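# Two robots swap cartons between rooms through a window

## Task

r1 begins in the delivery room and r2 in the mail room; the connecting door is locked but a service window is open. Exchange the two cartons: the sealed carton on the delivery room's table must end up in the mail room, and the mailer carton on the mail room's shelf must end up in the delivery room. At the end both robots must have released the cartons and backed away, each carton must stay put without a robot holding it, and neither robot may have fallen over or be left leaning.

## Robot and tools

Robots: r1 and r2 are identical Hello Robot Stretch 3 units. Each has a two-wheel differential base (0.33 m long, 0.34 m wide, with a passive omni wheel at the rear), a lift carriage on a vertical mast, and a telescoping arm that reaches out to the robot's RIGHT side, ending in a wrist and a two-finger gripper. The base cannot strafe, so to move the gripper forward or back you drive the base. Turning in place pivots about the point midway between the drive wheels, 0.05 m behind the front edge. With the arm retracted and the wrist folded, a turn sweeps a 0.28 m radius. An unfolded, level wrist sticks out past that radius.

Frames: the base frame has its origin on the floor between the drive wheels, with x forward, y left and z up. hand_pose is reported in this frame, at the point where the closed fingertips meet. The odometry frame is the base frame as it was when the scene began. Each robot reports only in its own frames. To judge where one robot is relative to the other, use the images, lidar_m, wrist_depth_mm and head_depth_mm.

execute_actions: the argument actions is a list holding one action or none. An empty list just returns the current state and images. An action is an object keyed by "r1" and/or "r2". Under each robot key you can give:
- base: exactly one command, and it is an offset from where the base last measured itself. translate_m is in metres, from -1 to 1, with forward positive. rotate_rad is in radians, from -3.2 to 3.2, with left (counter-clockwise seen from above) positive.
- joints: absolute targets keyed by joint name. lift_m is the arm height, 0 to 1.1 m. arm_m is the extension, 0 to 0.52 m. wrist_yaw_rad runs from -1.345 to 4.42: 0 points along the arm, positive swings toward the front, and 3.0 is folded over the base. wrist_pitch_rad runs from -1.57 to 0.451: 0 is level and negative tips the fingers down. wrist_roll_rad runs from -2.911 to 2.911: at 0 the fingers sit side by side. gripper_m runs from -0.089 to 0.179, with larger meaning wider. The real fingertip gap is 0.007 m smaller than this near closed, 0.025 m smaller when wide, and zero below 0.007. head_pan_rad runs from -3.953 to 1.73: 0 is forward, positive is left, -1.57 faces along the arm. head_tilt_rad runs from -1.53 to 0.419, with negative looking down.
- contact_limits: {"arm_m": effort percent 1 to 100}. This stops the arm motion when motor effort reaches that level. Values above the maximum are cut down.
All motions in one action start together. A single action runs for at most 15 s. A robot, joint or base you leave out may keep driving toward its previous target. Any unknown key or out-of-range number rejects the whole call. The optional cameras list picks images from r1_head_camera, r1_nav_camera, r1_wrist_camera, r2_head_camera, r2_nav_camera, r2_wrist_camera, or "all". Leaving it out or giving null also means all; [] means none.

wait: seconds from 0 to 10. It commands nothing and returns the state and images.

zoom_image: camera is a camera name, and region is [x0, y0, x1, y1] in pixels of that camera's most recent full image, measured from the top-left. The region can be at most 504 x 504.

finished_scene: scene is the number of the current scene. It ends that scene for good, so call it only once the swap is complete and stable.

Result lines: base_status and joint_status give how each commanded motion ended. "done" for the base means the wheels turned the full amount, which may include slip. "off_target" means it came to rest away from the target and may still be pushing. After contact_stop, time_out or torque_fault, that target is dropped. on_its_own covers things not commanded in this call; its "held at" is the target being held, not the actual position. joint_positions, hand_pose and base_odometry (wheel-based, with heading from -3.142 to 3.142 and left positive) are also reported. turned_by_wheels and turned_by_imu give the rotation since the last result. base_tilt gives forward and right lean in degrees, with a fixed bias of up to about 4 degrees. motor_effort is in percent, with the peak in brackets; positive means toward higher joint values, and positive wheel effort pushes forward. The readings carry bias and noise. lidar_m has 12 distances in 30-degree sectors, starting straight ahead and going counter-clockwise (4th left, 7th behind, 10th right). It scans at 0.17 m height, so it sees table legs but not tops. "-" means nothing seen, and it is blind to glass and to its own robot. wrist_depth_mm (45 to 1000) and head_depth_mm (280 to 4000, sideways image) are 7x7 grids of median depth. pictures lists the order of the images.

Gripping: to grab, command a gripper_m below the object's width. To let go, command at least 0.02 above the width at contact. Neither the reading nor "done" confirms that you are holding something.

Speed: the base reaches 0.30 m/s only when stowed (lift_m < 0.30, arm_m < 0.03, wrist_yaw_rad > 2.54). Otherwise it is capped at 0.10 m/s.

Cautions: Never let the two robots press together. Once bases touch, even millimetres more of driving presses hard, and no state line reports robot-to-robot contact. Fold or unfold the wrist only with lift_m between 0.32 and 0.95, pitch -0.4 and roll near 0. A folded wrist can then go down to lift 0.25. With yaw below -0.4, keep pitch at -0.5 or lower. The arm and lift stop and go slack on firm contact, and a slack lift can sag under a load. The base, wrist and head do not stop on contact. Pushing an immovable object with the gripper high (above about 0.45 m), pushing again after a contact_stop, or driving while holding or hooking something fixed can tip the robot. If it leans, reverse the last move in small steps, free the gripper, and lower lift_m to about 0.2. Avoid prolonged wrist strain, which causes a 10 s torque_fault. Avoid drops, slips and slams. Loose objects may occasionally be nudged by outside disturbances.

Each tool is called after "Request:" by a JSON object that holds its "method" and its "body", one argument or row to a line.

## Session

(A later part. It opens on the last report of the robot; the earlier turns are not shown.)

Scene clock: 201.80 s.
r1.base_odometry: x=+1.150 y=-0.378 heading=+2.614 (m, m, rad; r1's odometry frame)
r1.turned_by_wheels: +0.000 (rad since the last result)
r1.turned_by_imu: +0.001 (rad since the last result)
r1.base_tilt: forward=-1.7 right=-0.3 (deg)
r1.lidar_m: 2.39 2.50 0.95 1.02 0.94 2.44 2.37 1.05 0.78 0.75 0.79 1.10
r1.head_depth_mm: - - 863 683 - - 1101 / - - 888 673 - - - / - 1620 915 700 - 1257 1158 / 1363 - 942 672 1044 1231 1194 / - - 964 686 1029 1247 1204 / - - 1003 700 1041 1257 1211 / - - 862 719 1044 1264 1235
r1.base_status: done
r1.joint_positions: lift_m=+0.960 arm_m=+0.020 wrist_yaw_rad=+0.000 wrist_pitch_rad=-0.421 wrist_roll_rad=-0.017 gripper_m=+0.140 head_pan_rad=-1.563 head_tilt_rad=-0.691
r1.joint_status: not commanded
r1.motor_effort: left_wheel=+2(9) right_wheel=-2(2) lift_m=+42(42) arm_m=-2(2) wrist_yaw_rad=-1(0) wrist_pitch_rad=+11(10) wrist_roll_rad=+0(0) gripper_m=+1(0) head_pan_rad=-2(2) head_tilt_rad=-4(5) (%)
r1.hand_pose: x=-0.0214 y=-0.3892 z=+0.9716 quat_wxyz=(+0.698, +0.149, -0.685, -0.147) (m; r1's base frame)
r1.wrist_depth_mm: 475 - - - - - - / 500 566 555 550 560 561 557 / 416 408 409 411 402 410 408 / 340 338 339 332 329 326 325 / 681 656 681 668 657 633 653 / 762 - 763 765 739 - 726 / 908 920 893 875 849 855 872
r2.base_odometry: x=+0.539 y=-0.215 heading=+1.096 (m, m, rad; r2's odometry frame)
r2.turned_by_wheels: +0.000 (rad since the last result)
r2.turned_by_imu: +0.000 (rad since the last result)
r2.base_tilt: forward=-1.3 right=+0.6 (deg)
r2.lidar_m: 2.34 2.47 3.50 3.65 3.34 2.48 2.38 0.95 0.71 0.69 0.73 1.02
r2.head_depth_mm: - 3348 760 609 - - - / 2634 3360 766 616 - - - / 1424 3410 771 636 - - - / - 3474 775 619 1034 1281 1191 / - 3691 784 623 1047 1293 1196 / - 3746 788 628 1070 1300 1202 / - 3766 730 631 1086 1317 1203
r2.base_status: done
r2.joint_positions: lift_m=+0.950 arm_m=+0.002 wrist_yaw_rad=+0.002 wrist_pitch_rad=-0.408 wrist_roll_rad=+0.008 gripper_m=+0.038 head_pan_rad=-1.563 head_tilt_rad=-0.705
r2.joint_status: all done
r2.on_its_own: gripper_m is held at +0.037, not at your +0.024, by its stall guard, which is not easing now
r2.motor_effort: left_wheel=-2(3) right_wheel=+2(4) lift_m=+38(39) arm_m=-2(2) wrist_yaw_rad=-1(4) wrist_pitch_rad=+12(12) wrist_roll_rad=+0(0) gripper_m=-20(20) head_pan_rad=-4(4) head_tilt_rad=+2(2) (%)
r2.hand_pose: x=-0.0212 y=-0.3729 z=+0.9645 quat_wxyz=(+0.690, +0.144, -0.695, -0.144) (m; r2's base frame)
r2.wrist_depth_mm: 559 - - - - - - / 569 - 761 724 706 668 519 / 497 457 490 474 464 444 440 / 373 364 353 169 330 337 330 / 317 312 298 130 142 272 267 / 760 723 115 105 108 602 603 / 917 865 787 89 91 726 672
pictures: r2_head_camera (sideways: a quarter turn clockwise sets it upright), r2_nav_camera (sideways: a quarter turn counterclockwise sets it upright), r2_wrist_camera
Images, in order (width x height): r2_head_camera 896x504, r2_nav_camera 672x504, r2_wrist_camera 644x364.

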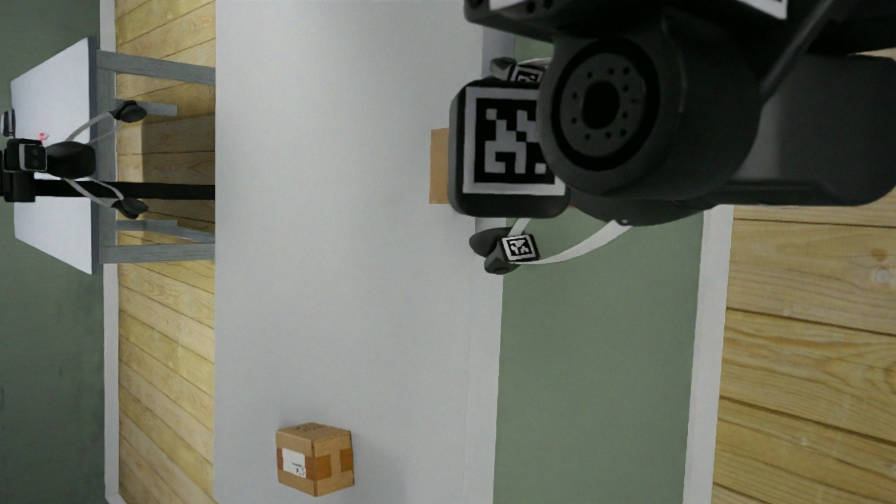

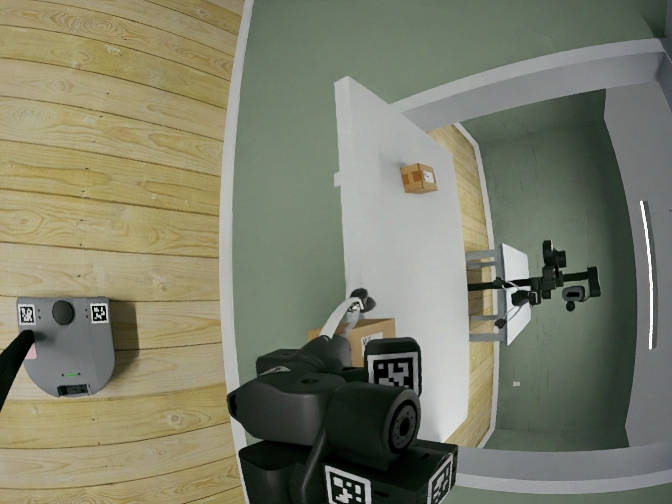

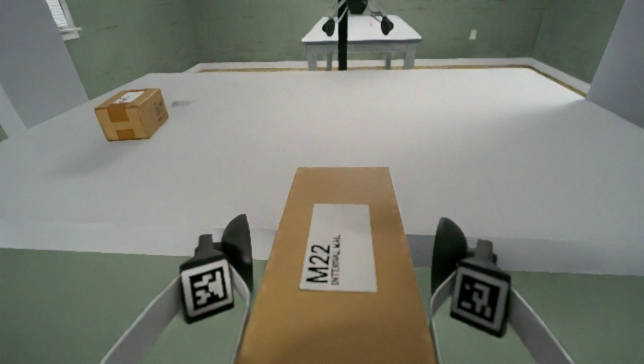

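Request:
{"method": "execute_actions", "body": {
  "actions": [
    {"r2":{"joints":{"arm_m":0.45}}}
  ],
  "cameras": []
}}

Request:
{"method": "execute_actions", "body": {
  "actions": [
    {"r2":{"joints":{"lift_m":0.911}}}
  ],
  "cameras": []
}}

Request:
{"method": "execute_actions", "body": {
  "actions": [
    {"r2":{"joints":{"gripper_m":0.14}}}
  ],
  "cameras": []
}}

Request:
{"method": "execute_actions", "body": {
  "actions": [
    {"r2":{"joints":{"arm_m":0.15,"lift_m":0.94}}}
  ],
  "cameras": []
}}

Request:
{"method": "execute_actions", "body": {
  "actions": [
    {"r1":{"joints":{"arm_m":0.2,"lift_m":0.94}},"r2":{"base":{"translate_m":0.3}}}
  ],
  "cameras": ["r2_wrist_camera","r1_wrist_camera"]
}}

Scene clock: 212.27 s.
r1.base_odometry: x=+1.150 y=-0.378 heading=+2.614 (m, m, rad; r1's odometry frame)
r1.turned_by_wheels: +0.000 (rad since the last result)
r1.turned_by_imu: -0.001 (rad since the last result)
r1.base_tilt: forward=-1.8 right=-0.3 (deg)
r1.lidar_m: 2.40 2.51 0.95 1.02 0.94 2.43 2.36 1.04 0.78 0.75 0.79 1.10
r1.head_depth_mm: - - 863 682 - - 1095 / - - 838 673 - - - / - 830 785 702 - 1266 1157 / 1353 - 937 672 1043 1228 1189 / - - 969 687 1029 1243 1203 / - - 1003 701 1035 1254 1218 / - - 861 718 1046 1265 1235
r1.base_status: not commanded
r1.joint_positions: lift_m=+0.960 arm_m=+0.020 wrist_yaw_rad=+0.000 wrist_pitch_rad=-0.421 wrist_roll_rad=-0.017 gripper_m=+0.140 head_pan_rad=-1.563 head_tilt_rad=-0.691
r1.joint_status: not commanded
r1.motor_effort: left_wheel=+2(2) right_wheel=-2(2) lift_m=+41(42) arm_m=-2(1) wrist_yaw_rad=+0(1) wrist_pitch_rad=+11(10) wrist_roll_rad=+0(0) gripper_m=+0(1) head_pan_rad=-3(2) head_tilt_rad=-5(5) (%)
r1.hand_pose: x=-0.0214 y=-0.3892 z=+0.9716 quat_wxyz=(+0.698, +0.149, -0.685, -0.147) (m; r1's base frame)
r1.wrist_depth_mm: 473 - - 521 - - - / 494 567 552 517 562 554 551 / 414 416 406 401 410 408 404 / 340 339 337 336 329 324 326 / 684 662 662 670 653 639 646 / 790 - 769 760 763 - 729 / 917 898 896 883 876 869 840
r2.base_odometry: x=+0.539 y=-0.215 heading=+1.096 (m, m, rad; r2's odometry frame)
r2.turned_by_wheels: +0.000 (rad since the last result)
r2.turned_by_imu: +0.000 (rad since the last result)
r2.base_tilt: forward=-1.3 right=+0.5 (deg)
r2.lidar_m: 2.34 2.46 3.49 3.65 3.34 2.49 2.38 0.95 0.71 0.69 0.73 1.03
r2.head_depth_mm: - - 730 589 980 1213 1177 / 2814 - 766 594 995 1238 1182 / 1426 - 741 598 1017 1262 1187 / - 3445 775 601 1030 1279 1189 / - 3717 782 625 1050 1286 1190 / - 3705 787 627 1070 1298 1202 / - 3789 729 633 1087 1327 1203
r2.base_status: not commanded
r2.joint_positions: lift_m=+0.950 arm_m=+0.450 wrist_yaw_rad=+0.000 wrist_pitch_rad=-0.408 wrist_roll_rad=+0.008 gripper_m=+0.038 head_pan_rad=-1.563 head_tilt_rad=-0.705
r2.joint_status: all done
r2.on_its_own: gripper_m is held at +0.037, not at your +0.024, by its stall guard, which is not easing now
r2.motor_effort: left_wheel=-3(2) right_wheel=+2(4) lift_m=+39(39) arm_m=+3(3) wrist_yaw_rad=+1(0) wrist_pitch_rad=+12(12) wrist_roll_rad=+0(0) gripper_m=-20(20) head_pan_rad=-4(5) head_tilt_rad=+2(2) (%)
r2.hand_pose: x=-0.0215 y=-0.8203 z=+0.9645 quat_wxyz=(+0.690, +0.143, -0.695, -0.144) (m; r2's base frame)
r2.wrist_depth_mm: - - - - - - - / - - - - - - - / - - - - - - - / 364 358 352 168 327 333 328 / 287 281 287 130 142 266 264 / 236 234 115 105 109 224 220 / 200 197 187 89 91 184 188
pictures: none
No camera images: the call's "cameras" was empty. Leave "cameras" out to get every camera's image.

Scene clock: 213.43 s.
r1.base_odometry: x=+1.150 y=-0.378 heading=+2.614 (m, m, rad; r1's odometry frame)
r1.turned_by_wheels: +0.000 (rad since the last result)
r1.turned_by_imu: +0.000 (rad since the last result)
r1.base_tilt: forward=-1.8 right=-0.3 (deg)
r1.lidar_m: 2.40 2.50 0.95 1.02 0.94 2.44 2.37 1.04 0.78 0.76 0.79 1.10
r1.head_depth_mm: - - 859 681 - - 1097 / - - 838 675 - - - / - 858 809 699 - 1255 1153 / 1382 - 938 673 1044 1232 1182 / - - 971 686 1029 1233 1215 / - - 1004 704 1037 1254 1220 / - - 862 719 1044 1265 1229
r1.base_status: not commanded
r1.joint_positions: lift_m=+0.960 arm_m=+0.020 wrist_yaw_rad=+0.000 wrist_pitch_rad=-0.421 wrist_roll_rad=-0.017 gripper_m=+0.140 head_pan_rad=-1.563 head_tilt_rad=-0.691
r1.joint_status: not commanded
r1.motor_effort: left_wheel=+2(2) right_wheel=-3(3) lift_m=+42(42) arm_m=-2(2) wrist_yaw_rad=-1(1) wrist_pitch_rad=+11(11) wrist_roll_rad=+0(0) gripper_m=+0(0) head_pan_rad=-2(2) head_tilt_rad=-4(5) (%)
r1.hand_pose: x=-0.0214 y=-0.3892 z=+0.9716 quat_wxyz=(+0.698, +0.149, -0.685, -0.147) (m; r1's base frame)
r1.wrist_depth_mm: 477 - - - - - - / 502 565 558 485 512 544 556 / 408 414 412 407 406 409 401 / 342 333 337 333 332 326 324 / 684 665 685 667 664 630 644 / 781 - 759 756 745 - 732 / 908 910 882 882 883 855 878
r2.base_odometry: x=+0.539 y=-0.215 heading=+1.096 (m, m, rad; r2's odometry frame)
r2.turned_by_wheels: +0.000 (rad since the last result)
r2.turned_by_imu: +0.000 (rad since the last result)
r2.base_tilt: forward=-1.2 right=+0.5 (deg)
r2.lidar_m: 2.34 2.46 3.49 3.65 3.35 2.48 2.38 0.95 0.71 0.69 0.73 1.02
r2.head_depth_mm: - - 732 590 977 1217 1183 / 2619 - 734 594 997 1241 1180 / 1429 3562 739 597 1013 1260 1184 / - 3429 777 601 1029 1272 1190 / - 3661 780 624 1051 1289 1195 / - 3712 784 629 1068 1294 1195 / - 3775 728 630 1085 1323 1207
r2.base_status: not commanded
r2.joint_positions: lift_m=+0.911 arm_m=+0.450 wrist_yaw_rad=+0.000 wrist_pitch_rad=-0.408 wrist_roll_rad=+0.008 gripper_m=+0.038 head_pan_rad=-1.563 head_tilt_rad=-0.705
r2.joint_status: all done
r2.on_its_own: gripper_m is held at +0.037, not at your +0.024, by its stall guard, which is not easing now
r2.motor_effort: left_wheel=-2(3) right_wheel=+2(1) lift_m=+24(29) arm_m=+4(2) wrist_yaw_rad=+0(0) wrist_pitch_rad=+12(12) wrist_roll_rad=+0(0) gripper_m=-20(20) head_pan_rad=-4(3) head_tilt_rad=+2(2) (%)
r2.hand_pose: x=-0.0215 y=-0.8203 z=+0.9261 quat_wxyz=(+0.690, +0.143, -0.695, -0.144) (m; r2's base frame)
r2.wrist_depth_mm: - - - - - - - / - - - - - - - / 400 386 374 365 358 346 339 / 287 284 277 169 254 261 258 / 226 221 228 130 142 212 206 / 186 184 115 105 109 177 172 / 157 156 146 89 91 146 148
pictures: none
No camera images: the call's "cameras" was empty. Leave "cameras" out to get every camera's image.

Scene clock: 214.93 s.
r1.base_odometry: x=+1.150 y=-0.378 heading=+2.614 (m, m, rad; r1's odometry frame)
r1.turned_by_wheels: +0.000 (rad since the last result)
r1.turned_by_imu: +0.000 (rad since the last result)
r1.base_tilt: forward=-1.8 right=-0.2 (deg)
r1.lidar_m: 2.40 2.51 0.95 1.01 0.94 2.43 2.36 1.04 0.78 0.76 0.79 1.10
r1.head_depth_mm: - - 863 682 - - 1103 / - - 846 674 - - - / - 853 830 700 - 1261 1156 / 1383 - 941 672 1048 1227 1199 / - - 976 686 1028 1241 1205 / - - 1000 703 1039 1249 1214 / - - 858 719 1051 1265 1235
r1.base_status: not commanded
r1.joint_positions: lift_m=+0.960 arm_m=+0.020 wrist_yaw_rad=+0.000 wrist_pitch_rad=-0.421 wrist_roll_rad=-0.017 gripper_m=+0.140 head_pan_rad=-1.563 head_tilt_rad=-0.691
r1.joint_status: not commanded
r1.motor_effort: left_wheel=+2(2) right_wheel=-2(2) lift_m=+42(42) arm_m=-1(2) wrist_yaw_rad=+0(1) wrist_pitch_rad=+11(10) wrist_roll_rad=+0(0) gripper_m=+0(1) head_pan_rad=-2(3) head_tilt_rad=-4(5) (%)
r1.hand_pose: x=-0.0214 y=-0.3892 z=+0.9716 quat_wxyz=(+0.698, +0.149, -0.685, -0.147) (m; r1's base frame)
r1.wrist_depth_mm: 473 - - 719 - - - / 502 564 565 487 514 558 557 / 413 412 408 410 408 408 406 / 339 343 337 334 333 329 321 / 683 686 691 683 656 643 633 / 775 - 764 774 762 - 725 / 931 923 902 862 887 861 857
r2.base_odometry: x=+0.539 y=-0.215 heading=+1.096 (m, m, rad; r2's odometry frame)
r2.turned_by_wheels: +0.000 (rad since the last result)
r2.turned_by_imu: +0.000 (rad since the last result)
r2.base_tilt: forward=-1.3 right=+0.5 (deg)
r2.lidar_m: 2.34 2.46 3.47 3.65 3.37 2.49 2.38 0.95 0.71 0.69 0.73 1.03
r2.head_depth_mm: - - 731 589 981 1210 1179 / 2658 - 735 594 998 1237 1180 / 1432 3539 740 597 1014 1268 1187 / - 3447 775 601 1028 1277 1187 / - 3668 779 625 1045 1290 1191 / - 3685 785 627 1069 1302 1200 / - 3711 726 631 1087 1316 1200
r2.base_status: not commanded
r2.joint_positions: lift_m=+0.911 arm_m=+0.450 wrist_yaw_rad=+0.000 wrist_pitch_rad=-0.405 wrist_roll_rad=+0.008 gripper_m=+0.140 head_pan_rad=-1.563 head_tilt_rad=-0.705
r2.joint_status: all done
r2.motor_effort: left_wheel=-2(2) right_wheel=+2(3) lift_m=+23(23) arm_m=+4(3) wrist_yaw_rad=+1(0) wrist_pitch_rad=+11(12) wrist_roll_rad=+0(0) gripper_m=+0(81) head_pan_rad=-4(3) head_tilt_rad=+2(2) (%)
r2.hand_pose: x=-0.0215 y=-0.8206 z=+0.9268 quat_wxyz=(+0.690, +0.142, -0.695, -0.143) (m; r2's base frame)
r2.wrist_depth_mm: - - - - - - - / - - - - - - - / 402 395 383 371 362 356 - / 293 287 279 176 268 265 259 / 226 228 221 138 205 219 209 / 187 193 182 115 165 - 173 / 163 153 150 98 103 146 148
pictures: none
No camera images: the call's "cameras" was empty. Leave "cameras" out to get every camera's image.

Scene clock: 218.37 s.
r1.base_odometry: x=+1.150 y=-0.378 heading=+2.614 (m, m, rad; r1's odometry frame)
r1.turned_by_wheels: +0.000 (rad since the last result)
r1.turned_by_imu: +0.000 (rad since the last result)
r1.base_tilt: forward=-1.8 right=-0.3 (deg)
r1.lidar_m: 2.40 2.52 0.95 1.02 0.94 2.44 2.36 1.04 0.78 0.76 0.79 1.10
r1.head_depth_mm: - - 862 682 - - 1099 / - - 884 675 - - - / - - 831 700 - 1258 1157 / 1355 - 942 674 1041 1231 1194 / - - 965 689 1027 1242 1212 / - - 998 703 1040 1251 1215 / - - 860 717 1046 1265 1235
r1.base_status: not commanded
r1.joint_positions: lift_m=+0.960 arm_m=+0.020 wrist_yaw_rad=+0.000 wrist_pitch_rad=-0.421 wrist_roll_rad=-0.017 gripper_m=+0.140 head_pan_rad=-1.563 head_tilt_rad=-0.691
r1.joint_status: not commanded
r1.motor_effort: left_wheel=+2(2) right_wheel=-2(3) lift_m=+42(42) arm_m=-2(2) wrist_yaw_rad=+0(1) wrist_pitch_rad=+11(10) wrist_roll_rad=+0(0) gripper_m=+0(0) head_pan_rad=-2(2) head_tilt_rad=-4(4) (%)
r1.hand_pose: x=-0.0214 y=-0.3892 z=+0.9716 quat_wxyz=(+0.698, +0.149, -0.685, -0.147) (m; r1's base frame)
r1.wrist_depth_mm: 476 - - - - - - / 501 572 562 479 549 551 542 / 411 407 402 408 405 408 409 / 341 337 335 337 331 329 328 / 683 663 681 662 650 634 652 / 777 - 780 776 733 - 738 / 914 898 896 900 857 841 831
r2.base_odometry: x=+0.539 y=-0.215 heading=+1.096 (m, m, rad; r2's odometry frame)
r2.turned_by_wheels: +0.000 (rad since the last result)
r2.turned_by_imu: +0.000 (rad since the last result)
r2.base_tilt: forward=-1.2 right=+0.5 (deg)
r2.lidar_m: 2.35 2.46 3.48 3.66 3.35 2.48 2.38 0.95 0.71 0.69 0.73 1.02
r2.head_depth_mm: - 3484 - - 1005 1209 1185 / 2658 3395 - - 1023 1244 1183 / 1429 3396 762 - 1039 1261 1188 / - 3463 778 599 1033 1280 1194 / - 3683 780 624 1046 1289 1195 / - 3762 785 628 1069 1300 1199 / - 3725 728 632 1087 1315 1199
r2.base_status: not commanded
r2.joint_positions: lift_m=+0.940 arm_m=+0.150 wrist_yaw_rad=+0.000 wrist_pitch_rad=-0.404 wrist_roll_rad=+0.008 gripper_m=+0.140 head_pan_rad=-1.563 head_tilt_rad=-0.705
r2.joint_status: all done
r2.motor_effort: left_wheel=-3(3) right_wheel=+2(2) lift_m=+37(38) arm_m=-3(4) wrist_yaw_rad=+0(0) wrist_pitch_rad=+10(10) wrist_roll_rad=+0(0) gripper_m=+0(0) head_pan_rad=-4(5) head_tilt_rad=+2(2) (%)
r2.hand_pose: x=-0.0215 y=-0.5214 z=+0.9555 quat_wxyz=(+0.690, +0.142, -0.695, -0.143) (m; r2's base frame)
r2.wrist_depth_mm: - - - - - - - / - - - - - - - / 355 473 456 363 440 430 415 / 323 345 336 330 324 321 313 / 275 276 269 262 260 265 252 / 225 231 221 217 215 - 211 / 196 184 187 186 184 177 179
pictures: none
No camera images: the call's "cameras" was empty. Leave "cameras" out to get every camera's image.

Scene clock: 222.37 s.
r1.base_odometry: x=+1.150 y=-0.378 heading=+2.614 (m, m, rad; r1's odometry frame)
r1.turned_by_wheels: +0.000 (rad since the last result)
r1.turned_by_imu: +0.000 (rad since the last result)
r1.base_tilt: forward=-1.8 right=-0.3 (deg)
r1.lidar_m: 2.40 2.51 0.95 1.01 0.94 2.44 2.37 1.04 0.78 0.76 0.79 1.10
r1.head_depth_mm: 1246 - - - 995 1200 1150 / 1358 - - - 1008 1217 1158 / - - 1016 - 1027 1224 1180 / - - 940 649 1022 1227 1194 / - - 972 685 1031 1241 1212 / - - 999 702 1040 1254 1219 / - - 860 720 1045 1265 1230
r1.base_status: not commanded
r1.joint_positions: lift_m=+0.940 arm_m=+0.200 wrist_yaw_rad=+0.000 wrist_pitch_rad=-0.421 wrist_roll_rad=-0.017 gripper_m=+0.140 head_pan_rad=-1.563 head_tilt_rad=-0.691
r1.joint_status: all done
r1.motor_effort: left_wheel=+2(2) right_wheel=-2(2) lift_m=+23(35) arm_m=+2(2) wrist_yaw_rad=-1(0) wrist_pitch_rad=+10(11) wrist_roll_rad=+0(0) gripper_m=+0(1) head_pan_rad=-2(2) head_tilt_rad=-4(4) (%)
r1.hand_pose: x=-0.0214 y=-0.5688 z=+0.9524 quat_wxyz=(+0.698, +0.149, -0.685, -0.147) (m; r1's base frame)
r1.wrist_depth_mm: - - - - - - - / 466 505 507 464 498 494 409 / 367 370 366 330 349 368 365 / 288 291 289 290 290 288 287 / 242 249 239 240 238 245 238 / 208 - 204 205 203 - 203 / - 177 177 177 177 178 177
r2.base_odometry: x=+0.676 y=+0.052 heading=+1.096 (m, m, rad; r2's odometry frame)
r2.turned_by_wheels: +0.000 (rad since the last result)
r2.turned_by_imu: -0.001 (rad since the last result)
r2.base_tilt: forward=-1.4 right=+0.5 (deg)
r2.lidar_m: 2.04 2.15 3.02 3.63 3.77 2.79 2.37 0.96 0.73 0.70 0.74 1.04
r2.head_depth_mm: 2177 3469 - - 1025 1233 1183 / 2692 3514 - - 1041 1263 1184 / - 3424 841 - 1058 1276 1190 / - 3666 778 601 1047 1284 1193 / - 3474 780 625 1071 1296 1193 / 610 673 753 838 1085 1324 1197 / 598 676 776 914 1104 1328 1203
r2.base_status: done
r2.joint_positions: lift_m=+0.940 arm_m=+0.150 wrist_yaw_rad=+0.000 wrist_pitch_rad=-0.404 wrist_roll_rad=+0.008 gripper_m=+0.140 head_pan_rad=-1.563 head_tilt_rad=-0.705
r2.joint_status: not commanded
r2.motor_effort: left_wheel=-2(6) right_wheel=+2(5) lift_m=+38(38) arm_m=-3(3) wrist_yaw_rad=-1(0) wrist_pitch_rad=+10(10) wrist_roll_rad=-1(0) gripper_m=+0(0) head_pan_rad=-4(4) head_tilt_rad=+2(2) (%)
r2.hand_pose: x=-0.0215 y=-0.5214 z=+0.9555 quat_wxyz=(+0.690, +0.142, -0.695, -0.143) (m; r2's base frame)
r2.wrist_depth_mm: 291 324 - - - - - / 326 321 - - - - - / 356 352 460 344 435 431 348 / 398 368 335 300 327 319 314 / 443 276 267 262 260 263 250 / 233 232 220 218 215 - 209 / 196 183 186 185 184 176 179
pictures: r1_wrist_camera, r2_wrist_camera
Images, in order (width x height): r1_wrist_camera 644x364, r2_wrist_camera 644x364.

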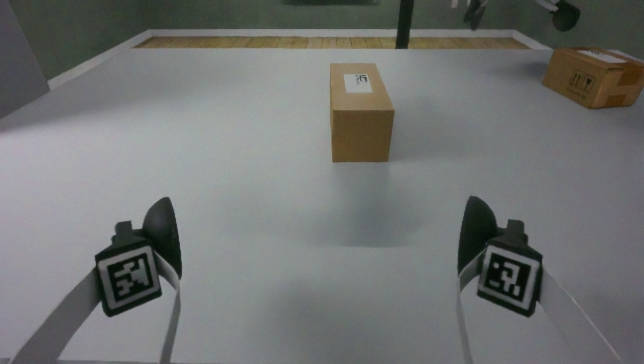

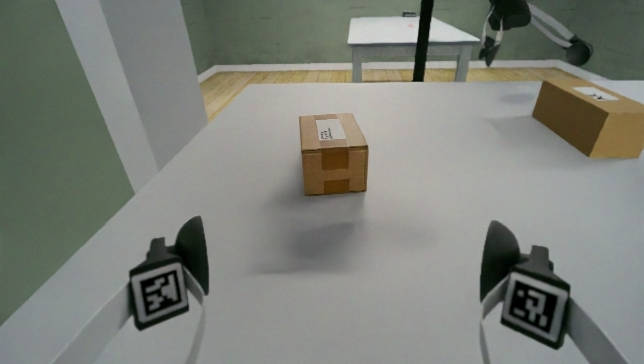

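Request:
{"method": "execute_actions", "body": {
  "actions": [
    {"r1":{"base":{"translate_m":-0.03},"joints":{"arm_m":0.38,"lift_m":0.912}},"r2":{"base":{"translate_m":0.015},"joints":{"arm_m":0.31,"lift_m":0.908}}}
  ],
  "cameras": ["r2_wrist_camera","r1_wrist_camera"]
}}

Scene clock: 231.43 s.
r1.base_odometry: x=+1.176 y=-0.393 heading=+2.614 (m, m, rad; r1's odometry frame)
r1.turned_by_wheels: +0.000 (rad since the last result)
r1.turned_by_imu: +0.000 (rad since the last result)
r1.base_tilt: forward=-1.7 right=-0.3 (deg)
r1.lidar_m: 2.43 2.54 0.96 0.93 0.94 2.41 2.33 1.05 0.78 0.76 0.79 1.10
r1.head_depth_mm: - 3593 - 637 993 1197 1148 / 1365 - - 643 1004 1202 1167 / - - - 638 1013 1217 1187 / - - 943 672 1018 1223 1187 / - - 969 686 1033 1247 1202 / - - 1003 703 1038 1252 1222 / - - 915 717 1051 1262 1234
r1.base_status: done
r1.joint_positions: lift_m=+0.912 arm_m=+0.380 wrist_yaw_rad=+0.000 wrist_pitch_rad=-0.421 wrist_roll_rad=-0.017 gripper_m=+0.140 head_pan_rad=-1.563 head_tilt_rad=-0.691
r1.joint_status: all done
r1.motor_effort: left_wheel=+2(4) right_wheel=-2(8) lift_m=+22(23) arm_m=+2(2) wrist_yaw_rad=+0(0) wrist_pitch_rad=+10(11) wrist_roll_rad=+0(0) gripper_m=+1(0) head_pan_rad=-2(2) head_tilt_rad=-4(5) (%)
r1.hand_pose: x=-0.0215 y=-0.7488 z=+0.9244 quat_wxyz=(+0.698, +0.149, -0.685, -0.147) (m; r1's base frame)
r1.wrist_depth_mm: - - - - - - 399 / 416 423 413 414 413 410 365 / 308 306 305 193 304 303 301 / 242 240 241 153 230 243 240 / 200 206 199 127 187 206 197 / 175 - 169 137 164 - 169 / - 148 147 148 147 148 147
r2.base_odometry: x=+0.683 y=+0.065 heading=+1.096 (m, m, rad; r2's odometry frame)
r2.turned_by_wheels: +0.000 (rad since the last result)
r2.turned_by_imu: +0.000 (rad since the last result)
r2.base_tilt: forward=-1.4 right=+0.4 (deg)
r2.lidar_m: 2.03 2.13 2.99 3.63 3.77 2.82 2.36 0.96 0.73 0.70 0.74 1.04
r2.head_depth_mm: 1511 3647 - 591 1000 1231 1177 / 2437 - - 595 1016 1261 1188 / - 3640 - 599 1032 1275 1189 / - 3711 807 620 1053 1281 1188 / - 3298 749 624 1068 1300 1196 / 600 662 767 861 1087 1320 1203 / 600 677 777 910 1102 1327 1200
r2.base_status: done
r2.joint_positions: lift_m=+0.908 arm_m=+0.310 wrist_yaw_rad=+0.000 wrist_pitch_rad=-0.404 wrist_roll_rad=+0.008 gripper_m=+0.140 head_pan_rad=-1.563 head_tilt_rad=-0.705
r2.joint_status: all done
r2.motor_effort: left_wheel=-1(2) right_wheel=+2(4) lift_m=+23(31) arm_m=+3(4) wrist_yaw_rad=+1(0) wrist_pitch_rad=+10(10) wrist_roll_rad=+0(0) gripper_m=+0(0) head_pan_rad=-4(5) head_tilt_rad=+2(2) (%)
r2.hand_pose: x=-0.0215 y=-0.6808 z=+0.9241 quat_wxyz=(+0.690, +0.142, -0.695, -0.143) (m; r2's base frame)
r2.wrist_depth_mm: 213 - - - - - 368 / 213 - - - - - 461 / 214 295 377 367 354 348 301 / 215 264 273 176 251 260 256 / 209 225 217 139 143 215 204 / 184 187 178 138 144 - 171 / 161 150 152 149 150 144 146
pictures: r1_wrist_camera, r2_wrist_camera
Images, in order (width x height): r1_wrist_camera 644x364, r2_wrist_camera 644x364.

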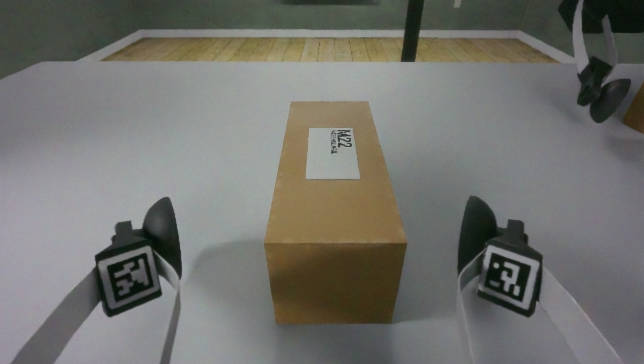

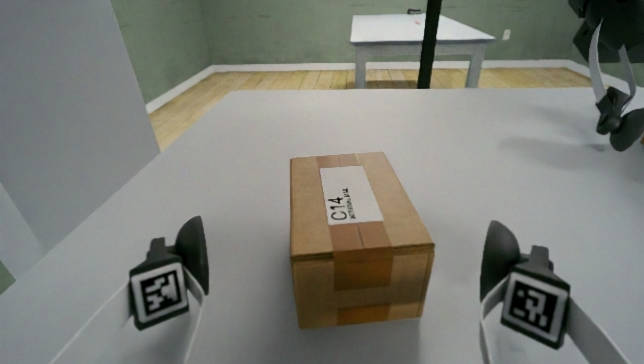

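Request:
{"method": "execute_actions", "body": {
  "actions": [
    {"r1":{"base":{"translate_m":-0.004},"joints":{"arm_m":0.415,"lift_m":0.908}},"r2":{"base":{"translate_m":-0.004},"joints":{"arm_m":0.328,"lift_m":0.905}}}
  ],
  "cameras": []
}}

Request:
{"method": "execute_actions", "body": {
  "actions": [
    {"r1":{"joints":{"gripper_m":0.024}},"r2":{"joints":{"gripper_m":0.026}}}
  ],
  "cameras": []
}}

Request:
{"method": "execute_actions", "body": {
  "actions": [
    {"r1":{"joints":{"lift_m":0.95}},"r2":{"joints":{"lift_m":0.95}}}
  ],
  "cameras": []
}}

Request:
{"method": "execute_actions", "body": {
  "actions": [
    {"r1":{"joints":{"arm_m":0.002}},"r2":{"joints":{"arm_m":0.003}}}
  ],
  "cameras": ["r2_wrist_camera","r1_wrist_camera"]
}}

Scene clock: 248.97 s.
r1.base_odometry: x=+1.179 y=-0.395 heading=+2.614 (m, m, rad; r1's odometry frame)
r1.turned_by_wheels: +0.000 (rad since the last result)
r1.turned_by_imu: +0.000 (rad since the last result)
r1.base_tilt: forward=-1.7 right=-0.3 (deg)
r1.lidar_m: 2.43 2.54 0.96 0.93 0.94 2.41 2.33 1.04 0.78 0.75 0.78 1.10
r1.head_depth_mm: - 3468 - 629 996 1193 1151 / 1365 - - 644 1005 1211 1168 / - - - 652 1014 1217 1176 / - - 954 673 1022 1236 1189 / - - 967 686 1032 1243 1212 / - - 996 702 1038 1248 1215 / - - 921 720 1043 1266 1232
r1.base_status: done
r1.joint_positions: lift_m=+0.908 arm_m=+0.415 wrist_yaw_rad=+0.000 wrist_pitch_rad=-0.421 wrist_roll_rad=-0.017 gripper_m=+0.140 head_pan_rad=-1.563 head_tilt_rad=-0.691
r1.joint_status: all done
r1.motor_effort: left_wheel=+2(2) right_wheel=-2(8) lift_m=+22(21) arm_m=+2(2) wrist_yaw_rad=+0(1) wrist_pitch_rad=+11(10) wrist_roll_rad=+0(0) gripper_m=+1(1) head_pan_rad=-2(2) head_tilt_rad=-5(4) (%)
r1.hand_pose: x=-0.0215 y=-0.7838 z=+0.9204 quat_wxyz=(+0.698, +0.149, -0.685, -0.147) (m; r1's base frame)
r1.wrist_depth_mm: - - - - - - 357 / 403 403 402 403 406 396 373 / 295 297 297 185 298 295 281 / 236 234 233 146 233 233 233 / 195 202 187 120 186 198 192 / 171 - 155 103 155 - 164 / - 143 136 95 102 143 143
r2.base_odometry: x=+0.681 y=+0.061 heading=+1.095 (m, m, rad; r2's odometry frame)
r2.turned_by_wheels: +0.000 (rad since the last result)
r2.turned_by_imu: +0.000 (rad since the last result)
r2.base_tilt: forward=-1.2 right=+0.4 (deg)
r2.lidar_m: 2.03 2.12 3.00 3.64 3.76 2.81 2.37 0.97 0.72 0.70 0.74 1.04
r2.head_depth_mm: 1459 3699 - 591 995 1240 1181 / 2418 3838 - 613 1013 1262 1182 / - 3617 - 615 1036 1275 1183 / - 3649 794 621 1053 1291 1188 / - 3447 751 624 1067 1293 1199 / 608 670 754 855 1091 1316 1204 / 600 676 776 909 1103 1332 1200
r2.base_status: done
r2.joint_positions: lift_m=+0.905 arm_m=+0.328 wrist_yaw_rad=+0.000 wrist_pitch_rad=-0.404 wrist_roll_rad=+0.008 gripper_m=+0.140 head_pan_rad=-1.563 head_tilt_rad=-0.705
r2.joint_status: all done
r2.motor_effort: left_wheel=-1(6) right_wheel=+2(1) lift_m=+23(22) arm_m=+3(3) wrist_yaw_rad=+0(1) wrist_pitch_rad=+10(10) wrist_roll_rad=+0(0) gripper_m=+0(0) head_pan_rad=-3(5) head_tilt_rad=+2(2) (%)
r2.hand_pose: x=-0.0215 y=-0.6988 z=+0.9212 quat_wxyz=(+0.690, +0.142, -0.695, -0.143) (m; r2's base frame)
r2.wrist_depth_mm: 216 - - - - - 380 / 218 - - - - - - / 218 325 366 363 348 341 314 / 217 268 270 170 247 255 249 / 209 220 214 134 145 211 201 / 180 185 175 115 118 - 167 / 156 147 150 126 137 141 142
pictures: none
No camera images: the call's "cameras" was empty. Leave "cameras" out to get every camera's image.

Scene clock: 250.60 s.
r1.base_odometry: x=+1.179 y=-0.395 heading=+2.614 (m, m, rad; r1's odometry frame)
r1.turned_by_wheels: +0.000 (rad since the last result)
r1.turned_by_imu: +0.000 (rad since the last result)
r1.base_tilt: forward=-1.8 right=-0.2 (deg)
r1.lidar_m: 2.43 2.54 0.96 0.93 0.94 2.40 2.33 1.04 0.78 0.75 0.79 1.10
r1.head_depth_mm: - 3564 - 631 998 1196 1153 / 1356 - - 645 1009 1210 1169 / - - - 654 1013 1215 1171 / - - 950 671 1021 1230 1190 / - - 969 686 1030 1241 1204 / - - 1000 700 1036 1248 1211 / - - 917 718 1045 1261 1234
r1.base_status: not commanded
r1.joint_positions: lift_m=+0.908 arm_m=+0.415 wrist_yaw_rad=+0.000 wrist_pitch_rad=-0.419 wrist_roll_rad=-0.017 gripper_m=+0.025 head_pan_rad=-1.563 head_tilt_rad=-0.691
r1.joint_status: all done
r1.motor_effort: left_wheel=+2(2) right_wheel=-2(2) lift_m=+22(22) arm_m=+2(2) wrist_yaw_rad=+0(1) wrist_pitch_rad=+10(11) wrist_roll_rad=+0(0) gripper_m=-24(96) head_pan_rad=-2(2) head_tilt_rad=-4(4) (%)
r1.hand_pose: x=-0.0215 y=-0.7840 z=+0.9208 quat_wxyz=(+0.698, +0.149, -0.685, -0.146) (m; r1's base frame)
r1.wrist_depth_mm: - - - - - - 378 / 409 412 406 408 406 404 378 / 302 297 296 186 299 296 295 / 236 235 237 147 234 235 233 / 194 194 126 121 130 194 192 / 166 166 106 103 106 165 165 / 144 144 103 96 136 144 143
r2.base_odometry: x=+0.681 y=+0.061 heading=+1.095 (m, m, rad; r2's odometry frame)
r2.turned_by_wheels: +0.000 (rad since the last result)
r2.turned_by_imu: +0.000 (rad since the last result)
r2.base_tilt: forward=-1.4 right=+0.4 (deg)
r2.lidar_m: 2.03 2.13 3.00 3.64 3.78 2.81 2.37 0.96 0.73 0.70 0.74 1.04
r2.head_depth_mm: 1466 3682 - 592 1004 1237 1182 / 2390 3846 - 612 1012 1264 1182 / - 3641 - 616 1030 1270 1185 / - 3637 777 621 1051 1282 1189 / - 3427 751 624 1066 1292 1193 / 608 670 754 857 1089 1316 1198 / 599 675 777 910 1106 1328 1202
r2.base_status: not commanded
r2.joint_positions: lift_m=+0.905 arm_m=+0.328 wrist_yaw_rad=+0.000 wrist_pitch_rad=-0.404 wrist_roll_rad=+0.008 gripper_m=+0.027 head_pan_rad=-1.563 head_tilt_rad=-0.705
r2.joint_status: all done
r2.motor_effort: left_wheel=-1(2) right_wheel=+1(1) lift_m=+22(23) arm_m=+3(3) wrist_yaw_rad=+1(1) wrist_pitch_rad=+10(10) wrist_roll_rad=+0(0) gripper_m=-17(91) head_pan_rad=-4(4) head_tilt_rad=+2(2) (%)
r2.hand_pose: x=-0.0216 y=-0.6988 z=+0.9212 quat_wxyz=(+0.690, +0.141, -0.695, -0.143) (m; r2's base frame)
r2.wrist_depth_mm: 216 - - - - - 379 / 216 - - - - - - / 218 327 365 359 350 341 329 / 218 268 269 168 260 254 251 / 210 217 213 132 137 204 200 / 181 178 - 118 124 170 168 / 152 152 149 135 142 144 143
pictures: none
No camera images: the call's "cameras" was empty. Leave "cameras" out to get every camera's image.

Scene clock: 251.83 s.
r1.base_odometry: x=+1.179 y=-0.395 heading=+2.614 (m, m, rad; r1's odometry frame)
r1.turned_by_wheels: +0.000 (rad since the last result)
r1.turned_by_imu: +0.000 (rad since the last result)
r1.base_tilt: forward=-1.7 right=-0.3 (deg)
r1.lidar_m: 2.43 2.54 0.96 0.93 0.94 2.40 2.34 1.04 0.78 0.75 0.79 1.10
r1.head_depth_mm: 1239 - - 651 998 1199 1153 / 1355 - 806 644 1006 1200 1167 / - - 787 658 1014 1217 1179 / - - 945 672 1021 1233 1192 / - - 968 688 1024 1239 1204 / - - 1002 701 1035 1254 1225 / - - 918 718 1047 1260 1233
r1.base_status: not commanded
r1.joint_positions: lift_m=+0.950 arm_m=+0.415 wrist_yaw_rad=+0.000 wrist_pitch_rad=-0.423 wrist_roll_rad=-0.017 gripper_m=+0.031 head_pan_rad=-1.563 head_tilt_rad=-0.691
r1.joint_status: all done
r1.on_its_own: gripper_m is held at +0.030, not at your +0.024, by its stall guard, which is still easing
r1.motor_effort: left_wheel=+2(2) right_wheel=-2(2) lift_m=+42(43) arm_m=+2(2) wrist_yaw_rad=+0(0) wrist_pitch_rad=+11(12) wrist_roll_rad=+0(0) gripper_m=-22(24) head_pan_rad=-2(2) head_tilt_rad=-5(5) (%)
r1.hand_pose: x=-0.0215 y=-0.7835 z=+0.9612 quat_wxyz=(+0.698, +0.150, -0.685, -0.147) (m; r1's base frame)
r1.wrist_depth_mm: - - - - - - 362 / - - - - - - - / 386 385 384 200 386 381 383 / 303 302 303 153 300 298 301 / 251 249 128 124 134 248 247 / 214 214 108 104 107 213 211 / 187 185 102 96 177 185 186
r2.base_odometry: x=+0.681 y=+0.061 heading=+1.095 (m, m, rad; r2's odometry frame)
r2.turned_by_wheels: +0.000 (rad since the last result)
r2.turned_by_imu: +0.000 (rad since the last result)
r2.base_tilt: forward=-1.4 right=+0.5 (deg)
r2.lidar_m: 2.03 2.13 3.00 3.63 3.79 2.81 2.37 0.96 0.73 0.70 0.74 1.04
r2.head_depth_mm: 2173 - 728 592 999 1240 1180 / 2643 - 708 613 1015 1263 1185 / - - 687 618 1032 1273 1189 / - 3662 777 622 1047 1283 1185 / - 3526 754 624 1064 1297 1189 / 607 670 754 857 1085 1319 1195 / 599 677 776 912 1105 1318 1203
r2.base_status: not commanded
r2.joint_positions: lift_m=+0.950 arm_m=+0.328 wrist_yaw_rad=+0.000 wrist_pitch_rad=-0.410 wrist_roll_rad=+0.008 gripper_m=+0.027 head_pan_rad=-1.563 head_tilt_rad=-0.705
r2.joint_status: all done
r2.motor_effort: left_wheel=-1(1) right_wheel=+2(2) lift_m=+39(41) arm_m=+3(3) wrist_yaw_rad=+1(0) wrist_pitch_rad=+13(13) wrist_roll_rad=+0(0) gripper_m=-17(17) head_pan_rad=-4(4) head_tilt_rad=+2(2) (%)
r2.hand_pose: x=-0.0216 y=-0.6980 z=+0.9641 quat_wxyz=(+0.690, +0.144, -0.695, -0.145) (m; r2's base frame)
r2.wrist_depth_mm: 217 - - - - - 378 / 218 - - - - - - / 220 - 509 467 449 441 434 / 218 301 349 169 339 335 325 / 220 271 280 133 139 266 262 / 220 233 - 119 125 220 218 / 200 199 195 134 185 189 187
pictures: none
No camera images: the call's "cameras" was empty. Leave "cameras" out to get every camera's image.

Scene clock: 256.07 s.
r1.base_odometry: x=+1.179 y=-0.395 heading=+2.614 (m, m, rad; r1's odometry frame)
r1.turned_by_wheels: +0.000 (rad since the last result)
r1.turned_by_imu: +0.000 (rad since the last result)
r1.base_tilt: forward=-1.8 right=-0.3 (deg)
r1.lidar_m: 2.43 2.54 0.96 0.93 0.94 2.41 2.33 1.04 0.78 0.75 0.79 1.10
r1.head_depth_mm: - 1222 861 652 - - - / 1338 - 892 648 - - - / - - 912 663 - - 1182 / - - 945 671 1034 1229 1192 / - - 966 687 1031 1243 1210 / - - 1000 702 1033 1252 1217 / - - 916 719 1047 1265 1240
r1.base_status: not commanded
r1.joint_positions: lift_m=+0.950 arm_m=+0.002 wrist_yaw_rad=+0.000 wrist_pitch_rad=-0.423 wrist_roll_rad=-0.017 gripper_m=+0.037 head_pan_rad=-1.563 head_tilt_rad=-0.691
r1.joint_status: all done
r1.on_its_own: gripper_m is held at +0.036, not at your +0.024, by its stall guard, which is not easing now
r1.motor_effort: left_wheel=+2(3) right_wheel=-2(2) lift_m=+42(42) arm_m=-2(2) wrist_yaw_rad=-1(0) wrist_pitch_rad=+12(12) wrist_roll_rad=+0(0) gripper_m=-19(22) head_pan_rad=-2(2) head_tilt_rad=-5(4) (%)
r1.hand_pose: x=-0.0215 y=-0.3709 z=+0.9611 quat_wxyz=(+0.698, +0.150, -0.685, -0.147) (m; r1's base frame)
r1.wrist_depth_mm: 506 - - - - - - / 512 536 527 522 532 519 524 / 388 392 388 390 388 385 382 / 352 349 346 339 341 333 330 / 704 719 666 148 647 658 674 / 799 805 115 109 122 766 774 / 938 941 98 96 834 907 892
r2.base_odometry: x=+0.681 y=+0.061 heading=+1.095 (m, m, rad; r2's odometry frame)
r2.turned_by_wheels: +0.000 (rad since the last result)
r2.turned_by_imu: +0.000 (rad since the last result)
r2.base_tilt: forward=-1.3 right=+0.5 (deg)
r2.lidar_m: 2.03 2.13 3.00 3.62 3.80 2.80 2.37 0.96 0.72 0.70 0.74 1.04
r2.head_depth_mm: 1416 3327 759 611 - - - / 2674 3393 765 625 - - - / - 3441 772 639 - - - / - 3648 778 622 1052 1294 1191 / - 3472 750 623 1069 1297 1193 / 607 671 755 856 1084 1322 1202 / 600 677 777 914 1105 1322 1202
r2.base_status: not commanded
r2.joint_positions: lift_m=+0.950 arm_m=+0.003 wrist_yaw_rad=+0.000 wrist_pitch_rad=-0.410 wrist_roll_rad=+0.008 gripper_m=+0.027 head_pan_rad=-1.563 head_tilt_rad=-0.705
r2.joint_status: all done
r2.motor_effort: left_wheel=-2(1) right_wheel=+1(3) lift_m=+39(39) arm_m=-3(3) wrist_yaw_rad=+0(1) wrist_pitch_rad=+13(13) wrist_roll_rad=+0(0) gripper_m=-17(17) head_pan_rad=-4(4) head_tilt_rad=+2(2) (%)
r2.hand_pose: x=-0.0216 y=-0.3736 z=+0.9640 quat_wxyz=(+0.690, +0.144, -0.695, -0.145) (m; r2's base frame)
r2.wrist_depth_mm: 436 434 556 - - - - / 489 471 560 725 684 682 646 / 540 513 473 462 461 451 436 / 603 569 354 169 337 331 327 / 675 636 308 132 139 280 274 / 783 744 - 118 125 640 627 / 934 865 846 133 770 731 722
pictures: r1_wrist_camera, r2_wrist_camera
Images, in order (width x height): r1_wrist_camera 644x364, r2_wrist_camera 644x364.

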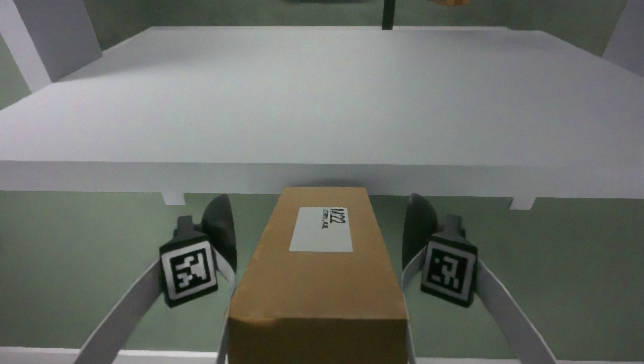

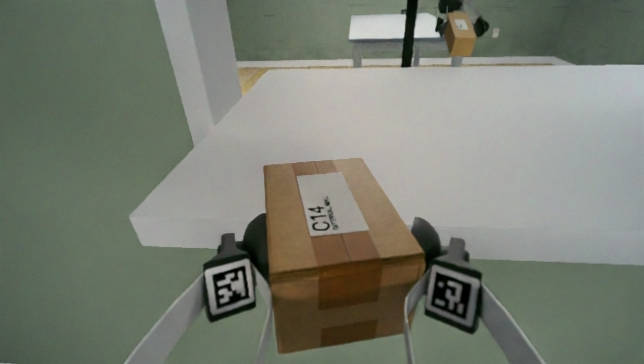

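Request:
{"method": "execute_actions", "body": {
  "actions": [
    {"r1":{"base":{"rotate_rad":1.57}},"r2":{"base":{"rotate_rad":1.74},"joints":{"wrist_yaw_rad":3.0}}}
  ],
  "cameras": []
}}

Request:
{"method": "execute_actions", "body": {
  "actions": [
    {"r1":{"base":{"translate_m":0.35}},"r2":{"joints":{"lift_m":0.29}}}
  ],
  "cameras": []
}}

Request:
{"method": "execute_actions", "body": {
  "actions": [
    {"r1":{"base":{"rotate_rad":1.57},"joints":{"lift_m":0.88}},"r2":{"base":{"translate_m":1}}}
  ],
  "cameras": []
}}

Request:
{"method": "execute_actions", "body": {
  "actions": [
    {"r1":{"joints":{"arm_m":0.4}},"r2":{"base":{"translate_m":1}}}
  ],
  "cameras": ["r1_head_camera","r1_wrist_camera"]
}}

Scene clock: 271.77 s.
r1.base_odometry: x=+1.179 y=-0.395 heading=-2.099 (m, m, rad; r1's odometry frame)
r1.turned_by_wheels: +1.570 (rad since the last result)
r1.turned_by_imu: +1.574 (rad since the last result)
r1.base_tilt: forward=-1.8 right=-0.3 (deg)
r1.lidar_m: 0.93 0.93 2.41 2.33 1.05 0.78 0.76 0.79 1.09 2.43 2.53 0.96
r1.head_depth_mm: 2005 2226 2449 2087 - - - / 2014 2215 2487 2127 - - - / 2000 2239 2518 2153 - - 1182 / 1993 2257 2510 2216 1689 1420 1188 / 2025 2271 2526 2244 1742 1432 1212 / 2032 2244 2555 2273 1774 1451 1223 / 2040 2257 2539 2351 1802 1470 1232
r1.base_status: done
r1.joint_positions: lift_m=+0.950 arm_m=+0.002 wrist_yaw_rad=+0.000 wrist_pitch_rad=-0.423 wrist_roll_rad=-0.017 gripper_m=+0.037 head_pan_rad=-1.563 head_tilt_rad=-0.691
r1.joint_status: not commanded
r1.on_its_own: gripper_m is held at +0.036, not at your +0.024, by its stall guard, which is not easing now
r1.motor_effort: left_wheel=-2(5) right_wheel=+2(8) lift_m=+42(42) arm_m=-2(2) wrist_yaw_rad=+0(1) wrist_pitch_rad=+12(12) wrist_roll_rad=+0(0) gripper_m=-20(19) head_pan_rad=-2(2) head_tilt_rad=-4(4) (%)
r1.hand_pose: x=-0.0215 y=-0.3709 z=+0.9611 quat_wxyz=(+0.698, +0.150, -0.685, -0.147) (m; r1's base frame)
r1.wrist_depth_mm: - - - - - - 893 / - - - - - - 916 / - - - - - - 913 / - - - - - - 901 / - - - 148 - - 915 / - - 115 109 122 - 897 / - - 98 96 - - 899
r2.base_odometry: x=+0.681 y=+0.061 heading=+2.835 (m, m, rad; r2's odometry frame)
r2.turned_by_wheels: +1.740 (rad since the last result)
r2.turned_by_imu: +1.723 (rad since the last result)
r2.base_tilt: forward=-1.3 right=+0.6 (deg)
r2.lidar_m: 3.65 3.28 2.73 1.54 0.84 0.71 0.71 0.80 1.31 2.03 2.30 3.65
r2.head_depth_mm: 1694 1882 2137 2029 - - 1183 / 1739 1941 2207 1969 - - - / 1773 2007 2271 1977 1705 - - / 1832 2047 2324 1998 1750 - 1189 / 1887 2129 2393 2012 1727 - 1192 / 1936 2202 2443 2024 1642 1392 1198 / 1997 2277 2490 2031 1653 1384 1200
r2.base_status: done
r2.joint_positions: lift_m=+0.950 arm_m=+0.003 wrist_yaw_rad=+2.999 wrist_pitch_rad=-0.410 wrist_roll_rad=+0.008 gripper_m=+0.027 head_pan_rad=-1.563 head_tilt_rad=-0.705
r2.joint_status: all done
r2.motor_effort: left_wheel=-3(7) right_wheel=+2(4) lift_m=+38(39) arm_m=-2(2) wrist_yaw_rad=+3(3) wrist_pitch_rad=+13(13) wrist_roll_rad=+0(0) gripper_m=-16(17) head_pan_rad=-3(3) head_tilt_rad=+3(2) (%)
r2.hand_pose: x=+0.0109 y=+0.0748 z=+0.9640 quat_wxyz=(+0.194, +0.703, +0.094, +0.678) (m; r2's base frame)
r2.wrist_depth_mm: 804 - - - - - - / 826 - - - - - - / 548 954 - - - - - / 762 985 - 169 - - - / 753 - - 132 139 - - / 766 - - 119 125 - - / 759 - - 134 - - -
pictures: none
No camera images: the call's "cameras" was empty. Leave "cameras" out to get every camera's image.

Scene clock: 278.60 s.
r1.base_odometry: x=+1.003 y=-0.697 heading=-2.099 (m, m, rad; r1's odometry frame)
r1.turned_by_wheels: +0.000 (rad since the last result)
r1.turned_by_imu: +0.001 (rad since the last result)
r1.base_tilt: forward=-1.7 right=-0.3 (deg)
r1.lidar_m: 0.90 0.60 2.40 2.33 1.54 1.14 1.10 1.15 1.60 2.44 2.54 0.65
r1.head_depth_mm: 2008 2217 2450 2091 - - - / 1989 2239 2489 2109 - - - / 2039 2253 2556 2177 - - 1183 / 2018 2249 2527 2204 1704 1411 1194 / 2020 2266 2509 2268 1746 1434 1204 / 2044 2267 2583 2297 1772 1450 1217 / 2054 2261 2548 2346 1801 1464 1243
r1.base_status: done
r1.joint_positions: lift_m=+0.950 arm_m=+0.002 wrist_yaw_rad=+0.000 wrist_pitch_rad=-0.423 wrist_roll_rad=-0.017 gripper_m=+0.037 head_pan_rad=-1.563 head_tilt_rad=-0.691
r1.joint_status: not commanded
r1.on_its_own: gripper_m is held at +0.036, not at your +0.024, by its stall guard, which is not easing now
r1.motor_effort: left_wheel=-1(2) right_wheel=+2(8) lift_m=+42(42) arm_m=-2(2) wrist_yaw_rad=+0(1) wrist_pitch_rad=+12(12) wrist_roll_rad=+0(0) gripper_m=-19(19) head_pan_rad=-2(2) head_tilt_rad=-4(5) (%)
r1.hand_pose: x=-0.0215 y=-0.3709 z=+0.9611 quat_wxyz=(+0.698, +0.150, -0.685, -0.147) (m; r1's base frame)
r1.wrist_depth_mm: - - - - - - - / - - - - - - - / - - - - - - - / - - - - - - - / - - - 148 - - - / - - 115 109 122 - - / - - 98 96 - - -
r2.base_odometry: x=+0.681 y=+0.061 heading=+2.835 (m, m, rad; r2's odometry frame)
r2.turned_by_wheels: +0.000 (rad since the last result)
r2.turned_by_imu: +0.000 (rad since the last result)
r2.base_tilt: forward=-1.2 right=+0.5 (deg)
r2.lidar_m: 3.64 3.30 2.74 1.54 0.84 0.71 0.70 0.79 1.32 2.03 2.29 3.62
r2.head_depth_mm: 1687 1888 2144 1951 1600 1353 1179 / 1739 1930 2205 1970 1606 1366 1187 / 1773 2003 2288 2006 1616 1367 1186 / 1829 2060 2305 1989 1625 1378 1191 / 1882 2110 2397 2014 1635 1376 1198 / 1940 2172 2423 2020 1635 1387 1199 / 1983 2266 2533 2036 1653 1387 1208
r2.base_status: not commanded
r2.joint_positions: lift_m=+0.290 arm_m=+0.003 wrist_yaw_rad=+2.999 wrist_pitch_rad=-0.411 wrist_roll_rad=+0.008 gripper_m=+0.027 head_pan_rad=-1.563 head_tilt_rad=-0.705
r2.joint_status: all done
r2.motor_effort: left_wheel=-2(2) right_wheel=+2(2) lift_m=+24(29) arm_m=-3(3) wrist_yaw_rad=+2(1) wrist_pitch_rad=+13(13) wrist_roll_rad=+0(0) gripper_m=-16(17) head_pan_rad=-5(4) head_tilt_rad=+2(2) (%)
r2.hand_pose: x=+0.0108 y=+0.0747 z=+0.3045 quat_wxyz=(+0.194, +0.703, +0.094, +0.678) (m; r2's base frame)
r2.wrist_depth_mm: 743 - - - - - - / 746 - - - - - - / 751 919 - - - - - / 744 841 773 169 794 779 766 / 663 656 - 132 139 608 615 / 553 550 - 119 125 507 509 / 467 - - 131 437 444 437
pictures: none
No camera images: the call's "cameras" was empty. Leave "cameras" out to get every camera's image.

Scene clock: 283.70 s.
r1.base_odometry: x=+1.003 y=-0.697 heading=-0.529 (m, m, rad; r1's odometry frame)
r1.turned_by_wheels: +1.570 (rad since the last result)
r1.turned_by_imu: +1.574 (rad since the last result)
r1.base_tilt: forward=-1.7 right=-0.3 (deg)
r1.lidar_m: 2.33 1.56 1.14 1.10 1.15 1.58 2.44 2.53 0.65 0.93 0.60 2.41
r1.head_depth_mm: 2659 2882 1167 856 733 - - / 2630 2814 1202 872 710 - - / 2700 2836 1232 895 718 - 1156 / 2691 2849 1268 908 753 1406 1193 / 2676 2910 1311 929 766 1230 1145 / 2664 2980 3183 956 771 1344 1217 / 2659 2944 3189 2353 1707 1464 1232
r1.base_status: done
r1.joint_positions: lift_m=+0.880 arm_m=+0.002 wrist_yaw_rad=+0.000 wrist_pitch_rad=-0.423 wrist_roll_rad=-0.017 gripper_m=+0.037 head_pan_rad=-1.563 head_tilt_rad=-0.691
r1.joint_status: all done
r1.on_its_own: gripper_m is held at +0.036, not at your +0.024, by its stall guard, which is not easing now
r1.motor_effort: left_wheel=-2(6) right_wheel=+2(6) lift_m=+23(36) arm_m=-2(2) wrist_yaw_rad=+0(0) wrist_pitch_rad=+12(12) wrist_roll_rad=+0(0) gripper_m=-20(20) head_pan_rad=-2(2) head_tilt_rad=-5(4) (%)
r1.hand_pose: x=-0.0215 y=-0.3709 z=+0.8918 quat_wxyz=(+0.698, +0.150, -0.685, -0.148) (m; r1's base frame)
r1.wrist_depth_mm: - - - - - - - / - - 718 720 729 767 - / - 539 531 530 528 519 - / - 421 424 426 416 418 420 / 377 373 371 148 371 371 369 / - 472 115 109 122 - 491 / - 580 98 96 - - -
r2.base_odometry: x=-0.272 y=+0.363 heading=+2.835 (m, m, rad; r2's odometry frame)
r2.turned_by_wheels: +0.000 (rad since the last result)
r2.turned_by_imu: -0.002 (rad since the last result)
r2.base_tilt: forward=-1.2 right=+0.5 (deg)
r2.lidar_m: 2.64 2.99 2.52 2.52 2.01 1.69 1.69 1.91 2.25 2.24 2.54 2.65
r2.head_depth_mm: 1876 2085 2334 1969 1611 1362 1176 / 1921 2159 2377 1985 1612 1371 1184 / 1968 2219 2424 1995 1611 1372 1185 / 2022 2274 2458 1988 1619 1377 1190 / 2069 2363 2536 2026 1636 1376 1191 / 2141 2437 2595 2014 1647 1384 1199 / 2204 2504 2648 2033 1645 1392 1199
r2.base_status: done
r2.joint_positions: lift_m=+0.290 arm_m=+0.003 wrist_yaw_rad=+2.999 wrist_pitch_rad=-0.411 wrist_roll_rad=+0.008 gripper_m=+0.027 head_pan_rad=-1.563 head_tilt_rad=-0.705
r2.joint_status: not commanded
r2.motor_effort: left_wheel=-1(8) right_wheel=+1(7) lift_m=+24(23) arm_m=-2(3) wrist_yaw_rad=+2(2) wrist_pitch_rad=+13(13) wrist_roll_rad=+0(0) gripper_m=-16(17) head_pan_rad=-4(6) head_tilt_rad=+2(2) (%)
r2.hand_pose: x=+0.0107 y=+0.0748 z=+0.3045 quat_wxyz=(+0.194, +0.703, +0.094, +0.678) (m; r2's base frame)
r2.wrist_depth_mm: - - - - - - - / - - - - - - - / - - - - - - - / 861 832 774 170 805 793 772 / 673 653 - 133 139 624 607 / 546 548 - 118 125 529 513 / 470 - - 131 434 439 437
pictures: none
No camera images: the call's "cameras" was empty. Leave "cameras" out to get every camera's image.

Scene clock: 288.80 s.
r1.base_odometry: x=+1.003 y=-0.697 heading=-0.529 (m, m, rad; r1's odometry frame)
r1.turned_by_wheels: +0.000 (rad since the last result)
r1.turned_by_imu: +0.000 (rad since the last result)
r1.base_tilt: forward=-1.7 right=-0.2 (deg)
r1.lidar_m: 2.32 1.56 1.14 1.10 1.15 1.57 2.43 2.53 0.65 0.93 0.60 2.41
r1.head_depth_mm: 2638 2887 1286 - 735 1346 1153 / 2649 2776 - 864 737 1367 1168 / 2649 2825 - 853 742 1388 1179 / 2659 2812 1276 908 755 1404 1191 / 2676 2907 1300 931 766 1227 1142 / 2659 2942 3168 953 770 1345 1221 / 2688 2966 3157 2343 1704 1472 1237
r1.base_status: not commanded
r1.joint_positions: lift_m=+0.880 arm_m=+0.400 wrist_yaw_rad=+0.000 wrist_pitch_rad=-0.423 wrist_roll_rad=-0.017 gripper_m=+0.037 head_pan_rad=-1.563 head_tilt_rad=-0.691
r1.joint_status: all done
r1.on_its_own: gripper_m is held at +0.036, not at your +0.024, by its stall guard, which is not easing now
r1.motor_effort: left_wheel=-2(2) right_wheel=+3(2) lift_m=+23(23) arm_m=+2(1) wrist_yaw_rad=-1(0) wrist_pitch_rad=+12(12) wrist_roll_rad=+0(0) gripper_m=-20(20) head_pan_rad=-2(2) head_tilt_rad=-5(5) (%)
r1.hand_pose: x=-0.0215 y=-0.7684 z=+0.8918 quat_wxyz=(+0.698, +0.150, -0.685, -0.148) (m; r1's base frame)
r1.wrist_depth_mm: - - - - - - - / - - 710 718 711 701 - / - 531 525 525 520 532 - / - 417 410 416 410 418 415 / 348 345 343 148 341 340 342 / 294 294 115 109 122 296 294 / 257 259 98 96 243 256 255
r2.base_odometry: x=-1.226 y=+0.664 heading=+2.835 (m, m, rad; r2's odometry frame)
r2.turned_by_wheels: +0.000 (rad since the last result)
r2.turned_by_imu: -0.002 (rad since the last result)
r2.base_tilt: forward=-1.3 right=+0.5 (deg)
r2.lidar_m: 1.66 1.88 2.33 2.32 2.60 2.68 2.67 2.94 2.46 2.46 1.99 1.67
r2.head_depth_mm: 2062 2284 2458 1949 1608 1361 1178 / 2103 2347 2524 1981 1604 1351 1189 / 2172 2406 2562 1979 1626 1369 1185 / 2221 2468 2583 2014 1624 1372 1190 / 2290 2608 2601 2002 1638 1380 1190 / 2355 2651 2615 2007 1652 1377 1201 / 2434 2690 2624 2038 1648 1391 1204
r2.base_status: done
r2.joint_positions: lift_m=+0.290 arm_m=+0.003 wrist_yaw_rad=+2.999 wrist_pitch_rad=-0.411 wrist_roll_rad=+0.008 gripper_m=+0.027 head_pan_rad=-1.563 head_tilt_rad=-0.705
r2.joint_status: not commanded
r2.motor_effort: left_wheel=-1(9) right_wheel=+2(7) lift_m=+24(24) arm_m=-3(3) wrist_yaw_rad=+0(1) wrist_pitch_rad=+13(13) wrist_roll_rad=+0(0) gripper_m=-17(16) head_pan_rad=-4(4) head_tilt_rad=+2(2) (%)
r2.hand_pose: x=+0.0107 y=+0.0748 z=+0.3045 quat_wxyz=(+0.194, +0.703, +0.094, +0.678) (m; r2's base frame)
r2.wrist_depth_mm: - - - - - - - / - - - - - - - / - - - - - - - / 860 844 776 170 799 785 771 / 665 665 - 132 139 637 610 / 550 543 - 118 125 516 503 / 465 - - 131 441 442 437
pictures: r1_head_camera (sideways: a quarter turn clockwise sets it upright), r1_wrist_camera
Images, in order (width x height): r1_head_camera 896x504, r1_wrist_camera 644x364.

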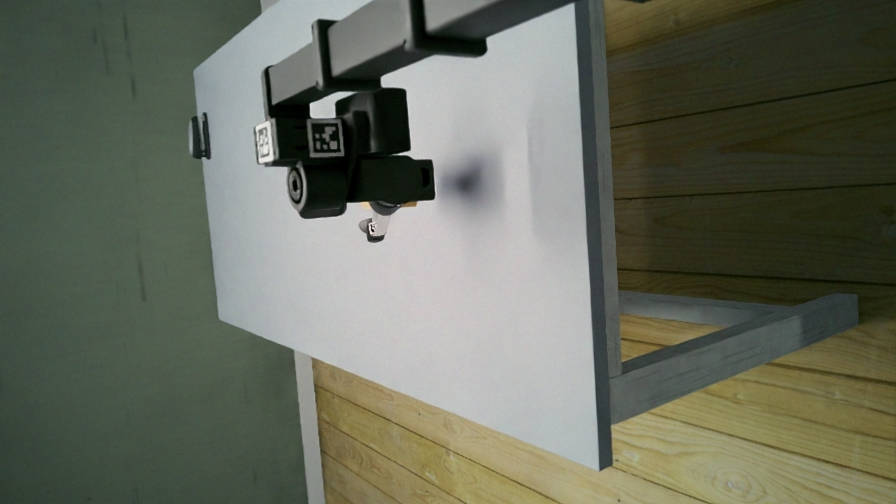

